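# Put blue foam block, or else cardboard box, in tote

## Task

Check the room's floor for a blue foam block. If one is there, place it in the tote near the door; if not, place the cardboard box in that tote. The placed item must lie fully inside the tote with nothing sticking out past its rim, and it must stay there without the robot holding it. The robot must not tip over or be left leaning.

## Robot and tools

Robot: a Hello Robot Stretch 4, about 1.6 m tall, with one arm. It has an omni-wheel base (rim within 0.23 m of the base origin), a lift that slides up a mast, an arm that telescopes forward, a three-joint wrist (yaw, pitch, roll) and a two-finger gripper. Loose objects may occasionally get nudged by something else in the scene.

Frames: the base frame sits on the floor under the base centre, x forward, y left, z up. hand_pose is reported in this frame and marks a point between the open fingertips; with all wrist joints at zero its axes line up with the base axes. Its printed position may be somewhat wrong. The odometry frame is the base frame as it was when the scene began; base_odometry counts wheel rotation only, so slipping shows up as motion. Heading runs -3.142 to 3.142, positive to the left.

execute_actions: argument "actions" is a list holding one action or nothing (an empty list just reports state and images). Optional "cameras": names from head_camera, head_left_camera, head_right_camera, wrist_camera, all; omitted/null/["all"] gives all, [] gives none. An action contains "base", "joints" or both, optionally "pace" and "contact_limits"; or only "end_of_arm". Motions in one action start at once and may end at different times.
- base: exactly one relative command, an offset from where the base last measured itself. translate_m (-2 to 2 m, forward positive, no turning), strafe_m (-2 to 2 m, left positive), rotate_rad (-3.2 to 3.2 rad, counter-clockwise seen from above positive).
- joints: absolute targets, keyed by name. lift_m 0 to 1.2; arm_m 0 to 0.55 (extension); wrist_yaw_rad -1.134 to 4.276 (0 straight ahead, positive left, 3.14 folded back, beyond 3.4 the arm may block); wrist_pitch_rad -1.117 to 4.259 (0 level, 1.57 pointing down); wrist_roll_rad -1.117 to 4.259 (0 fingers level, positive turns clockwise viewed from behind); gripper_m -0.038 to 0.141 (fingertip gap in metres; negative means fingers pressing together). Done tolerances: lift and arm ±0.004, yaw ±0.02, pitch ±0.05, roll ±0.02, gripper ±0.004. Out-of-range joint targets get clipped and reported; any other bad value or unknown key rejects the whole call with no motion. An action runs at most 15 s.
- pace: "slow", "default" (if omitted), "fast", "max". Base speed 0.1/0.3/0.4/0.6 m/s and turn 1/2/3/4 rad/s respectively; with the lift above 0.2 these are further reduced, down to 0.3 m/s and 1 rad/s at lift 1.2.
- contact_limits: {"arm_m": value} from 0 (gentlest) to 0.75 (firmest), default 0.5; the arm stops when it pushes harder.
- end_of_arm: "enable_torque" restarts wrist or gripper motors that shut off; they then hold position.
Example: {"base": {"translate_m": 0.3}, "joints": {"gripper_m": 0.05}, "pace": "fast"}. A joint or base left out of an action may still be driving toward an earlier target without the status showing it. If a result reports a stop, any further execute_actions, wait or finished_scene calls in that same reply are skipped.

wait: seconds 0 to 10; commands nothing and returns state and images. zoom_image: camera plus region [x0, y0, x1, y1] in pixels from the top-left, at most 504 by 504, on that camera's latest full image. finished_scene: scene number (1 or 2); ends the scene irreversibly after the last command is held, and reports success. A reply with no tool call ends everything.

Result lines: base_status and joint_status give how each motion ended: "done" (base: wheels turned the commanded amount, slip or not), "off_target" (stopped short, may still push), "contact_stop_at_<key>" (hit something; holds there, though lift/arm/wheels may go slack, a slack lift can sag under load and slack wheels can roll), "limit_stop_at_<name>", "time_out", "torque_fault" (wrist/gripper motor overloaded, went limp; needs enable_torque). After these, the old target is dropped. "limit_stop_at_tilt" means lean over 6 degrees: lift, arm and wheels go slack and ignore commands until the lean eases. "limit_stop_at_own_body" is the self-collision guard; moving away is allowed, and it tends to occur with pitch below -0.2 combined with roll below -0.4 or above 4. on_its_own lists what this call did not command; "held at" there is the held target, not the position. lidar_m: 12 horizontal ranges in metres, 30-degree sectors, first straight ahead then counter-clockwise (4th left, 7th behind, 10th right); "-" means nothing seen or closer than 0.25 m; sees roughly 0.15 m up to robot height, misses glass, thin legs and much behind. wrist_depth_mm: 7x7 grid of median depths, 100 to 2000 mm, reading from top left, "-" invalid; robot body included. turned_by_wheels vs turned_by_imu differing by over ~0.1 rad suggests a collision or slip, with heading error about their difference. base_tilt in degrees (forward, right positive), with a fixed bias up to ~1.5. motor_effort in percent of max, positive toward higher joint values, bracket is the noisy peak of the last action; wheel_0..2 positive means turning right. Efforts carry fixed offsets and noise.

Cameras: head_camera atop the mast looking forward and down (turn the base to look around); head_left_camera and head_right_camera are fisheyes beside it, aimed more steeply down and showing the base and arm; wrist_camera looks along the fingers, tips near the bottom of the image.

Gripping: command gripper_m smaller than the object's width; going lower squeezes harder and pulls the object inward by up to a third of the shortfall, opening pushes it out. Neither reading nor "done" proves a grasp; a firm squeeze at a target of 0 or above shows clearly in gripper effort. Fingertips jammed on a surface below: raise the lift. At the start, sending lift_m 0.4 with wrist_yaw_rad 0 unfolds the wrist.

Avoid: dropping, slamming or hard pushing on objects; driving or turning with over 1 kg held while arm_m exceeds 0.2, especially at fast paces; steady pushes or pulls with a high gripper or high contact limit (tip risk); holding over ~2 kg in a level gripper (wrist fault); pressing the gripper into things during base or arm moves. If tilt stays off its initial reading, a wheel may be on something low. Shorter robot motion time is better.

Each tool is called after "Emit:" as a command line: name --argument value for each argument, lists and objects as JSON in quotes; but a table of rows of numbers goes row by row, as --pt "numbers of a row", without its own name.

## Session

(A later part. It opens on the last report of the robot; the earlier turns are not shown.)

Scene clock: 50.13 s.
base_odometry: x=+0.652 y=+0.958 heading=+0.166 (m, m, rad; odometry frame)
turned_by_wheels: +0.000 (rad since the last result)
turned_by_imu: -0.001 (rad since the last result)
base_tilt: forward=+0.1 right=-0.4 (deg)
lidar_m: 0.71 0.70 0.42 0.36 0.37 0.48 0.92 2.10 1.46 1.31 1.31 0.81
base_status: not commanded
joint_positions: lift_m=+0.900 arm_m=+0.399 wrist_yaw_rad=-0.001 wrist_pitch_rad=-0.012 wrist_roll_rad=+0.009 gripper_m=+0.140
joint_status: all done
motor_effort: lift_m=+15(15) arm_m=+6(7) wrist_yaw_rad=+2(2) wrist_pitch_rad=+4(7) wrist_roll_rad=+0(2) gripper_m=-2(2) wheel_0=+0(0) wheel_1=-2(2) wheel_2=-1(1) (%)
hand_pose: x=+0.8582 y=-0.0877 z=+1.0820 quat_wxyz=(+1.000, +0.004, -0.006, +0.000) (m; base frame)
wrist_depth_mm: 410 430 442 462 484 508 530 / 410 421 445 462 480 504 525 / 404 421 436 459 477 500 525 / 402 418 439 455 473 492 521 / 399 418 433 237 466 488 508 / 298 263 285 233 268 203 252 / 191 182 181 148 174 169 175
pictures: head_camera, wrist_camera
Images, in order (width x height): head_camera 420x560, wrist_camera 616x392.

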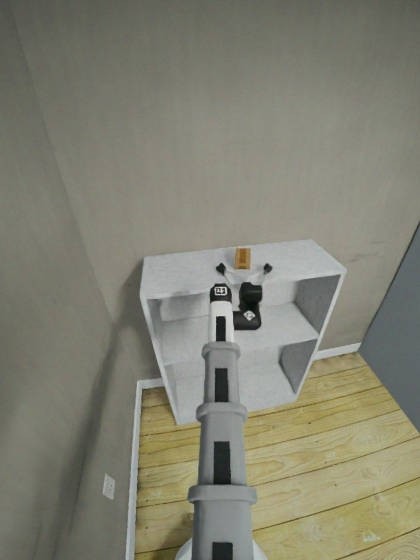

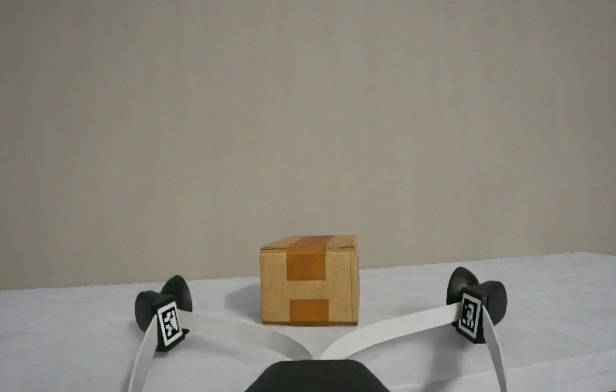

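Emit:
execute_actions --actions '[{"joints":{"arm_m":0.455,"lift_m":0.91}}]' --cameras '["wrist_camera"]'

Emit:
execute_actions --actions '[{"joints":{"gripper_m":0.01}}]' --cameras '["wrist_camera"]'

Scene clock: 51.33 s.
base_odometry: x=+0.652 y=+0.958 heading=+0.166 (m, m, rad; odometry frame)
turned_by_wheels: +0.000 (rad since the last result)
turned_by_imu: +0.000 (rad since the last result)
base_tilt: forward=+0.1 right=-0.3 (deg)
lidar_m: 0.72 0.71 0.41 0.36 0.38 0.47 0.94 2.09 1.47 1.31 1.31 0.81
base_status: not commanded
joint_positions: lift_m=+0.910 arm_m=+0.454 wrist_yaw_rad=+0.000 wrist_pitch_rad=-0.009 wrist_roll_rad=+0.009 gripper_m=+0.140
joint_status: all done
motor_effort: lift_m=+20(21) arm_m=+6(7) wrist_yaw_rad=+0(3) wrist_pitch_rad=-5(6) wrist_roll_rad=+0(1) gripper_m=+1(1) wheel_0=+0(0) wheel_1=-2(2) wheel_2=-1(1) (%)
hand_pose: x=+0.9134 y=-0.0875 z=+1.0905 quat_wxyz=(+1.000, +0.004, -0.004, +0.000) (m; base frame)
wrist_depth_mm: 355 375 387 407 424 442 459 / 359 375 387 402 418 439 459 / 357 368 382 402 415 439 459 / 355 370 382 397 415 433 455 / 355 368 384 262 415 430 449 / 320 286 216 178 266 202 271 / 208 199 197 151 178 182 191
pictures: wrist_camera
Images, in order (width x height): wrist_camera 616x392.

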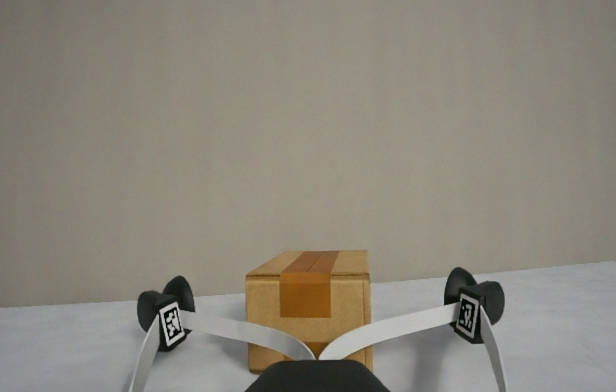

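Scene clock: 53.60 s.
base_odometry: x=+0.652 y=+0.958 heading=+0.166 (m, m, rad; odometry frame)
turned_by_wheels: +0.000 (rad since the last result)
turned_by_imu: -0.001 (rad since the last result)
base_tilt: forward=+0.2 right=-0.3 (deg)
lidar_m: 0.72 0.68 0.42 0.36 0.36 0.48 0.91 2.10 1.49 1.30 1.31 0.82
base_status: not commanded
joint_positions: lift_m=+0.910 arm_m=+0.454 wrist_yaw_rad=+0.000 wrist_pitch_rad=-0.009 wrist_roll_rad=+0.009 gripper_m=+0.011
joint_status: all done
motor_effort: lift_m=+20(20) arm_m=+6(6) wrist_yaw_rad=+2(1) wrist_pitch_rad=-6(5) wrist_roll_rad=-2(1) gripper_m=-22(25) wheel_0=+0(0) wheel_1=-2(2) wheel_2=-1(1) (%)
hand_pose: x=+0.9134 y=-0.0875 z=+1.0905 quat_wxyz=(+1.000, +0.004, -0.004, +0.000) (m; base frame)
wrist_depth_mm: 359 375 387 402 418 436 462 / 357 370 387 404 424 433 455 / 355 373 384 399 418 436 449 / 353 368 384 399 418 439 452 / 355 366 384 394 415 430 449 / 320 319 185 164 181 279 271 / 208 173 182 163 176 171 191
pictures: wrist_camera
Images, in order (width x height): wrist_camera 616x392.

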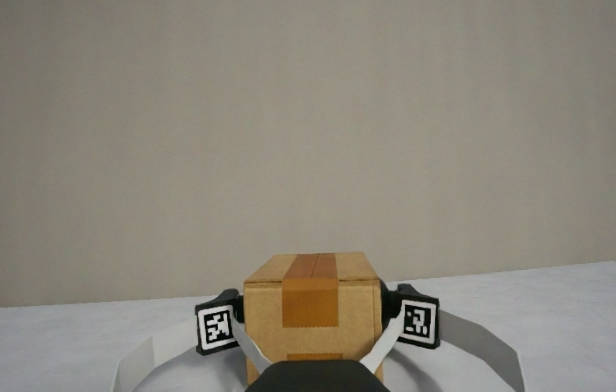

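Emit:
execute_actions --actions '[{"joints":{"lift_m":0.95}}]' --cameras '[]'

Emit:
execute_actions --actions '[{"joints":{"arm_m":0},"base":{"strafe_m":-0.3},"pace":"fast"}]' --cameras '["wrist_camera"]'

Emit:
execute_actions --actions '[{"joints":{"lift_m":0.4,"wrist_pitch_rad":1.57},"base":{"rotate_rad":-3.0}}]'

Scene clock: 55.03 s.
base_odometry: x=+0.652 y=+0.958 heading=+0.166 (m, m, rad; odometry frame)
turned_by_wheels: +0.000 (rad since the last result)
turned_by_imu: +0.000 (rad since the last result)
base_tilt: forward=+0.2 right=-0.4 (deg)
lidar_m: 0.72 0.68 0.43 0.37 0.38 0.48 0.91 2.09 1.49 1.31 1.33 0.80
base_status: not commanded
joint_positions: lift_m=+0.950 arm_m=+0.454 wrist_yaw_rad=+0.000 wrist_pitch_rad=-0.008 wrist_roll_rad=+0.009 gripper_m=+0.011
joint_status: all done
motor_effort: lift_m=+21(24) arm_m=+6(6) wrist_yaw_rad=+1(0) wrist_pitch_rad=-8(8) wrist_roll_rad=-1(0) gripper_m=-24(26) wheel_0=+0(0) wheel_1=-2(2) wheel_2=-1(1) (%)
hand_pose: x=+0.9134 y=-0.0875 z=+1.1302 quat_wxyz=(+1.000, +0.004, -0.004, +0.000) (m; base frame)
wrist_depth_mm: 357 370 384 404 421 439 455 / 355 370 382 402 418 436 455 / 355 368 384 399 415 433 452 / 355 368 384 397 418 433 452 / 353 366 379 389 415 433 449 / 353 364 184 164 181 418 402 / 306 256 256 163 247 241 281
pictures: none
No camera images: the call's "cameras" was empty. Leave "cameras" out to get every camera's image.

Scene clock: 57.13 s.
base_odometry: x=+0.701 y=+0.663 heading=+0.165 (m, m, rad; odometry frame)
turned_by_wheels: +0.000 (rad since the last result)
turned_by_imu: -0.001 (rad since the last result)
base_tilt: forward=+0.3 right=-0.4 (deg)
lidar_m: 0.78 0.78 0.72 0.66 0.67 0.82 1.63 1.85 1.14 1.01 1.02 1.19
base_status: done
joint_positions: lift_m=+0.950 arm_m=+0.001 wrist_yaw_rad=+0.000 wrist_pitch_rad=-0.007 wrist_roll_rad=+0.009 gripper_m=+0.011
joint_status: all done
motor_effort: lift_m=+20(21) arm_m=-6(6) wrist_yaw_rad=+3(1) wrist_pitch_rad=-11(9) wrist_roll_rad=+1(1) gripper_m=-23(24) wheel_0=-1(11) wheel_1=-1(11) wheel_2=+0(0) (%)
hand_pose: x=+0.4604 y=-0.0875 z=+1.1301 quat_wxyz=(+1.000, +0.004, -0.004, +0.000) (m; base frame)
wrist_depth_mm: 831 854 878 946 946 1025 1042 / 820 854 878 917 960 991 1025 / 831 831 878 904 946 991 1042 / 809 842 878 917 946 1025 1008 / 798 831 866 891 946 991 1042 / 634 621 185 164 182 976 1025 / 778 798 820 163 946 960 1008
pictures: wrist_camera
Images, in order (width x height): wrist_camera 616x392.

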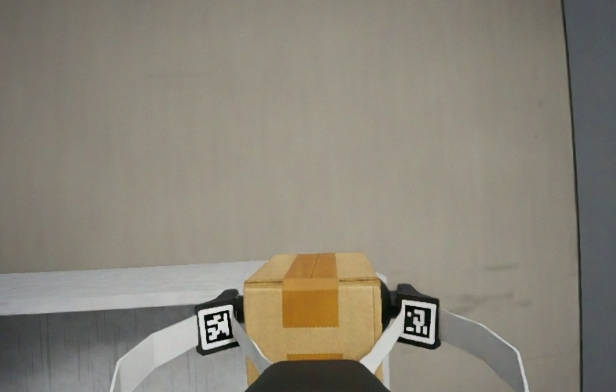

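Scene clock: 60.23 s.
base_odometry: x=+0.701 y=+0.663 heading=-2.834 (m, m, rad; odometry frame)
turned_by_wheels: -3.000 (rad since the last result)
turned_by_imu: -2.953 (rad since the last result)
base_tilt: forward=+0.1 right=-0.5 (deg)
lidar_m: 2.01 1.53 1.08 1.02 1.05 0.83 0.80 0.82 0.71 0.66 0.67 0.91
base_status: done
joint_positions: lift_m=+0.400 arm_m=+0.001 wrist_yaw_rad=+0.000 wrist_pitch_rad=+1.570 wrist_roll_rad=+0.009 gripper_m=+0.011
joint_status: all done
motor_effort: lift_m=+15(19) arm_m=-6(6) wrist_yaw_rad=+0(1) wrist_pitch_rad=-1(6) wrist_roll_rad=+1(0) gripper_m=-25(24) wheel_0=+2(8) wheel_1=+2(8) wheel_2=+2(7) (%)
hand_pose: x=+0.1721 y=-0.0874 z=+0.2899 quat_wxyz=(+0.707, +0.003, +0.707, -0.003) (m; base frame)
wrist_depth_mm: 539 535 530 525 517 512 512 / 535 525 530 525 525 517 512 / 530 525 525 521 517 517 508 / 535 530 521 521 517 508 508 / 535 525 314 312 521 512 508 / 535 310 183 164 181 512 500 / 312 306 303 163 300 324 508
pictures: head_camera, head_left_camera, head_right_camera, wrist_camera
Images, in order (width x height): head_camera 420x560, head_left_camera 420x672, head_right_camera 420x672, wrist_camera 616x392.

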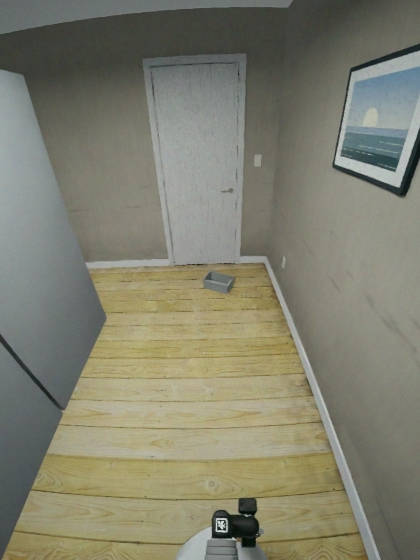

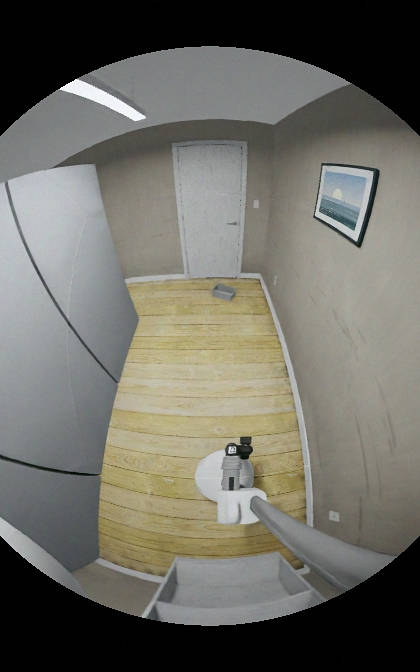

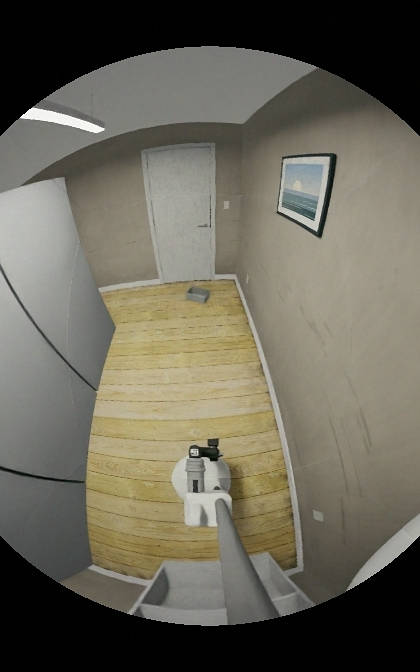

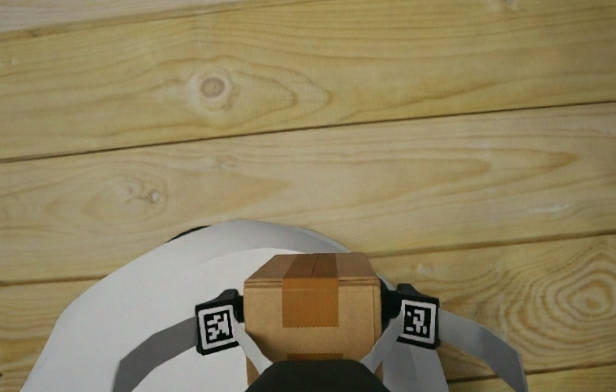

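Emit:
execute_actions --actions '[{"joints":{"arm_m":0.2},"base":{"translate_m":1.7},"pace":"max"}]' --cameras '["head_camera","wrist_camera"]'

Scene clock: 65.00 s.
base_odometry: x=-0.919 y=+0.148 heading=-2.834 (m, m, rad; odometry frame)
turned_by_wheels: +0.000 (rad since the last result)
turned_by_imu: -0.003 (rad since the last result)
base_tilt: forward=+0.0 right=-0.4 (deg)
lidar_m: 0.34 0.44 1.32 1.08 1.13 1.52 2.50 0.91 0.64 0.60 0.61 0.83
base_status: done
joint_positions: lift_m=+0.400 arm_m=+0.199 wrist_yaw_rad=+0.000 wrist_pitch_rad=+1.570 wrist_roll_rad=+0.008 gripper_m=+0.011
joint_status: all done
motor_effort: lift_m=+15(15) arm_m=+5(6) wrist_yaw_rad=-1(0) wrist_pitch_rad=-1(1) wrist_roll_rad=+0(2) gripper_m=-24(24) wheel_0=-1(7) wheel_1=+2(8) wheel_2=+3(15) (%)
hand_pose: x=+0.3702 y=-0.0874 z=+0.2899 quat_wxyz=(+0.707, +0.003, +0.707, -0.003) (m; base frame)
wrist_depth_mm: 544 530 535 525 517 517 517 / 530 449 492 521 517 517 512 / 535 488 525 512 512 512 504 / 525 473 521 517 517 512 508 / 530 521 466 399 512 512 508 / 525 525 184 165 181 512 508 / 530 517 517 163 517 508 504
pictures: head_camera, wrist_camera
Images, in order (width x height): head_camera 420x560, wrist_camera 616x392.

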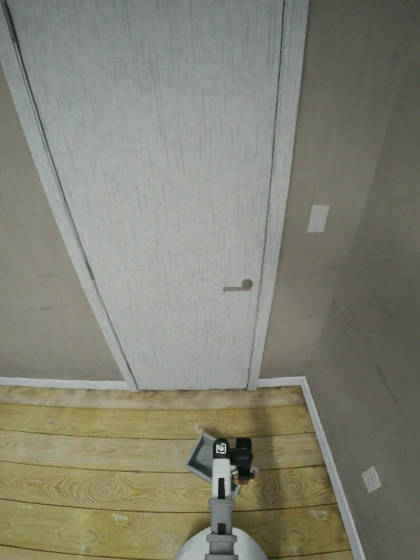

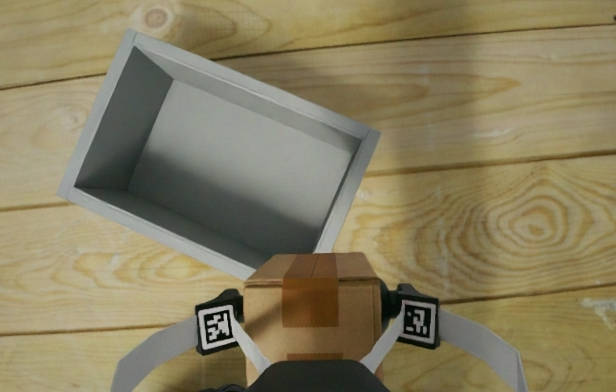

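Emit:
execute_actions --actions '[{"joints":{"arm_m":0.29,"wrist_roll_rad":0.38,"lift_m":0.32},"base":{"strafe_m":0.10}}]' --cameras '["head_camera","wrist_camera"]'

Scene clock: 66.77 s.
base_odometry: x=-0.889 y=+0.053 heading=-2.834 (m, m, rad; odometry frame)
turned_by_wheels: +0.000 (rad since the last result)
turned_by_imu: +0.000 (rad since the last result)
base_tilt: forward=+0.0 right=-0.6 (deg)
lidar_m: 0.40 0.96 1.31 0.99 1.01 1.39 2.50 1.04 0.73 0.69 0.72 0.35
base_status: done
joint_positions: lift_m=+0.320 arm_m=+0.289 wrist_yaw_rad=+0.000 wrist_pitch_rad=+1.570 wrist_roll_rad=+0.379 gripper_m=+0.011
joint_status: all done
motor_effort: lift_m=+15(15) arm_m=+6(5) wrist_yaw_rad=+0(1) wrist_pitch_rad=+1(1) wrist_roll_rad=+3(5) gripper_m=-24(23) wheel_0=+2(8) wheel_1=+1(11) wheel_2=+0(1) (%)
hand_pose: x=+0.4602 y=-0.0874 z=+0.2099 quat_wxyz=(+0.695, +0.133, +0.694, -0.133) (m; base frame)
wrist_depth_mm: 449 449 445 439 439 439 433 / 449 442 439 445 436 436 433 / 449 445 379 359 436 436 433 / 445 368 436 439 430 368 430 / 449 373 439 433 430 364 430 / 445 375 185 164 181 433 427 / 442 317 317 163 310 309 424
pictures: head_camera, wrist_camera
Images, in order (width x height): head_camera 420x560, wrist_camera 616x392.

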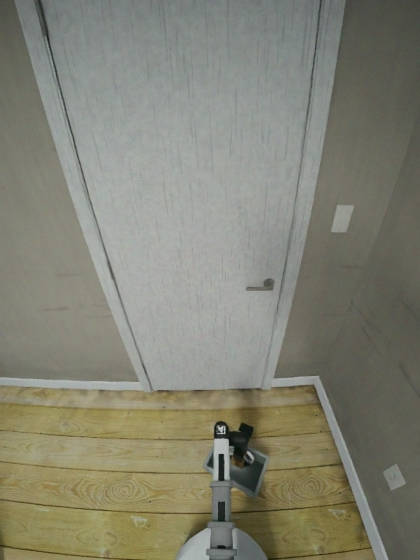

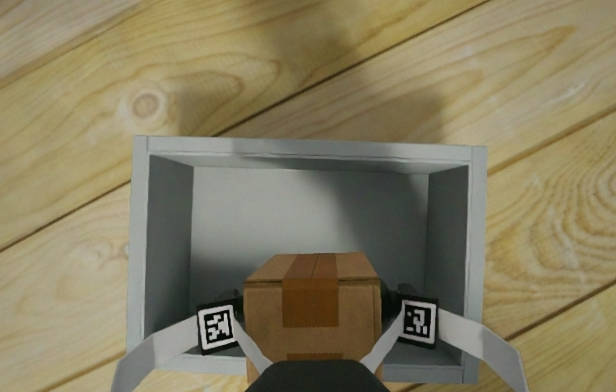

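Emit:
execute_actions --actions '[{"joints":{"lift_m":0.145}}]' --cameras '["head_camera","wrist_camera"]'

Scene clock: 68.77 s.
base_odometry: x=-0.889 y=+0.053 heading=-2.834 (m, m, rad; odometry frame)
turned_by_wheels: +0.000 (rad since the last result)
turned_by_imu: -0.001 (rad since the last result)
base_tilt: forward=+0.1 right=-0.4 (deg)
lidar_m: 0.57 0.95 1.29 0.99 1.03 1.40 2.50 1.03 0.73 0.69 0.73 0.35
base_status: not commanded
joint_positions: lift_m=+0.145 arm_m=+0.289 wrist_yaw_rad=+0.000 wrist_pitch_rad=+1.570 wrist_roll_rad=+0.379 gripper_m=+0.011
joint_status: all done
motor_effort: lift_m=+15(15) arm_m=+6(6) wrist_yaw_rad=+1(0) wrist_pitch_rad=+1(1) wrist_roll_rad=+2(2) gripper_m=-24(24) wheel_0=+1(0) wheel_1=+1(1) wheel_2=+0(0) (%)
hand_pose: x=+0.4602 y=-0.0874 z=+0.0349 quat_wxyz=(+0.695, +0.133, +0.694, -0.133) (m; base frame)
wrist_depth_mm: 268 267 265 264 263 262 258 / 145 144 143 142 141 140 258 / 193 240 233 221 209 198 190 / 199 262 260 259 255 256 202 / 201 262 260 258 256 255 200 / 201 262 185 164 181 253 197 / 200 245 260 163 254 219 195
pictures: head_camera, wrist_camera
Images, in order (width x height): head_camera 420x560, wrist_camera 616x392.

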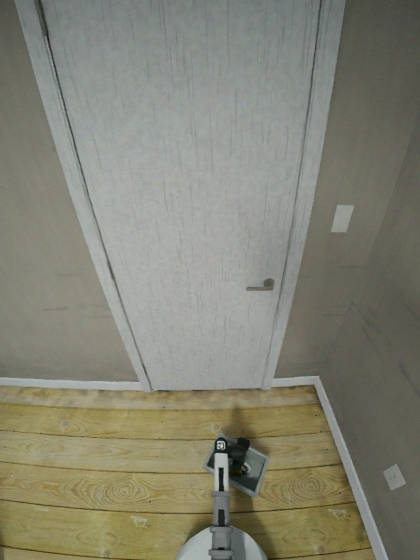

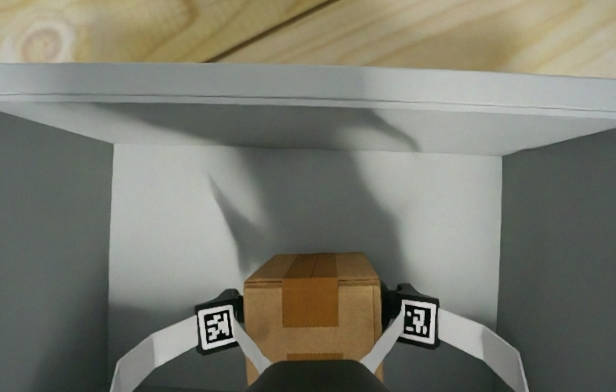

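Emit:
execute_actions --actions '[{"joints":{"gripper_m":0.09}}]' --cameras '["wrist_camera"]'

Emit:
execute_actions --actions '[{"joints":{"lift_m":0.3},"pace":"fast"}]' --cameras '["wrist_camera"]'

Scene clock: 70.50 s.
base_odometry: x=-0.889 y=+0.053 heading=-2.834 (m, m, rad; odometry frame)
turned_by_wheels: +0.000 (rad since the last result)
turned_by_imu: -0.001 (rad since the last result)
base_tilt: forward=+0.0 right=-0.6 (deg)
lidar_m: 0.58 0.96 1.30 0.99 1.02 1.37 2.49 1.02 0.72 0.69 0.72 0.38
base_status: not commanded
joint_positions: lift_m=+0.145 arm_m=+0.289 wrist_yaw_rad=+0.000 wrist_pitch_rad=+1.571 wrist_roll_rad=+0.380 gripper_m=+0.090
joint_status: all done
motor_effort: lift_m=+15(15) arm_m=+6(6) wrist_yaw_rad=+1(1) wrist_pitch_rad=-2(6) wrist_roll_rad=+3(3) gripper_m=-4(26) wheel_0=+0(1) wheel_1=+1(1) wheel_2=+0(0) (%)
hand_pose: x=+0.4599 y=-0.0874 z=+0.0349 quat_wxyz=(+0.694, +0.133, +0.694, -0.133) (m; base frame)
wrist_depth_mm: 271 268 266 264 263 262 258 / 146 145 144 143 142 141 258 / 193 239 229 217 207 195 187 / 200 263 262 260 259 257 202 / 200 262 260 258 257 255 200 / 202 260 200 169 183 238 197 / 202 260 259 155 255 234 195
pictures: wrist_camera
Images, in order (width x height): wrist_camera 616x392.

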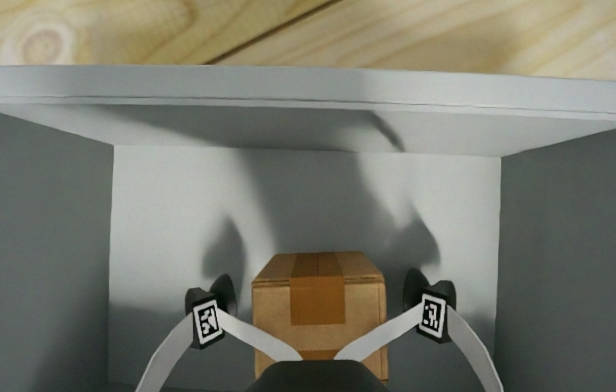

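Scene clock: 71.90 s.
base_odometry: x=-0.889 y=+0.053 heading=-2.834 (m, m, rad; odometry frame)
turned_by_wheels: +0.000 (rad since the last result)
turned_by_imu: +0.000 (rad since the last result)
base_tilt: forward=+0.0 right=-0.6 (deg)
lidar_m: 0.38 0.96 1.30 0.99 1.01 1.39 2.49 1.05 0.74 0.69 0.72 0.35
base_status: not commanded
joint_positions: lift_m=+0.300 arm_m=+0.289 wrist_yaw_rad=+0.000 wrist_pitch_rad=+1.570 wrist_roll_rad=+0.380 gripper_m=+0.090
joint_status: all done
motor_effort: lift_m=+20(22) arm_m=+6(6) wrist_yaw_rad=+1(1) wrist_pitch_rad=-1(2) wrist_roll_rad=+2(2) gripper_m=-2(2) wheel_0=+1(1) wheel_1=+1(1) wheel_2=+0(0) (%)
hand_pose: x=+0.4600 y=-0.0874 z=+0.1895 quat_wxyz=(+0.695, +0.133, +0.694, -0.133) (m; base frame)
wrist_depth_mm: 430 427 424 418 418 413 407 / 430 424 421 421 415 413 410 / 430 424 377 347 322 413 410 / 427 336 415 415 407 334 410 / 424 343 418 327 413 359 410 / 421 345 214 413 219 324 410 / 424 298 301 145 310 317 407
pictures: wrist_camera
Images, in order (width x height): wrist_camera 616x392.

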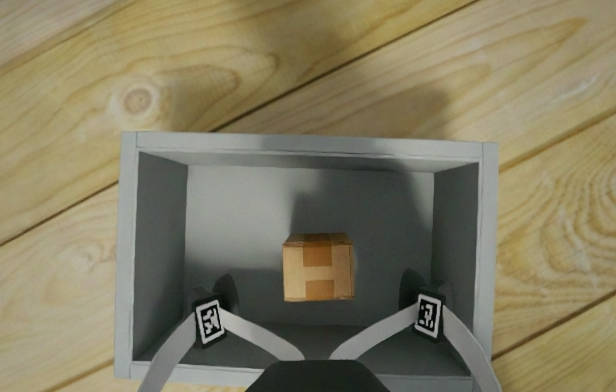

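Emit:
finished_scene --scene 1

The scene is finished: the task was done.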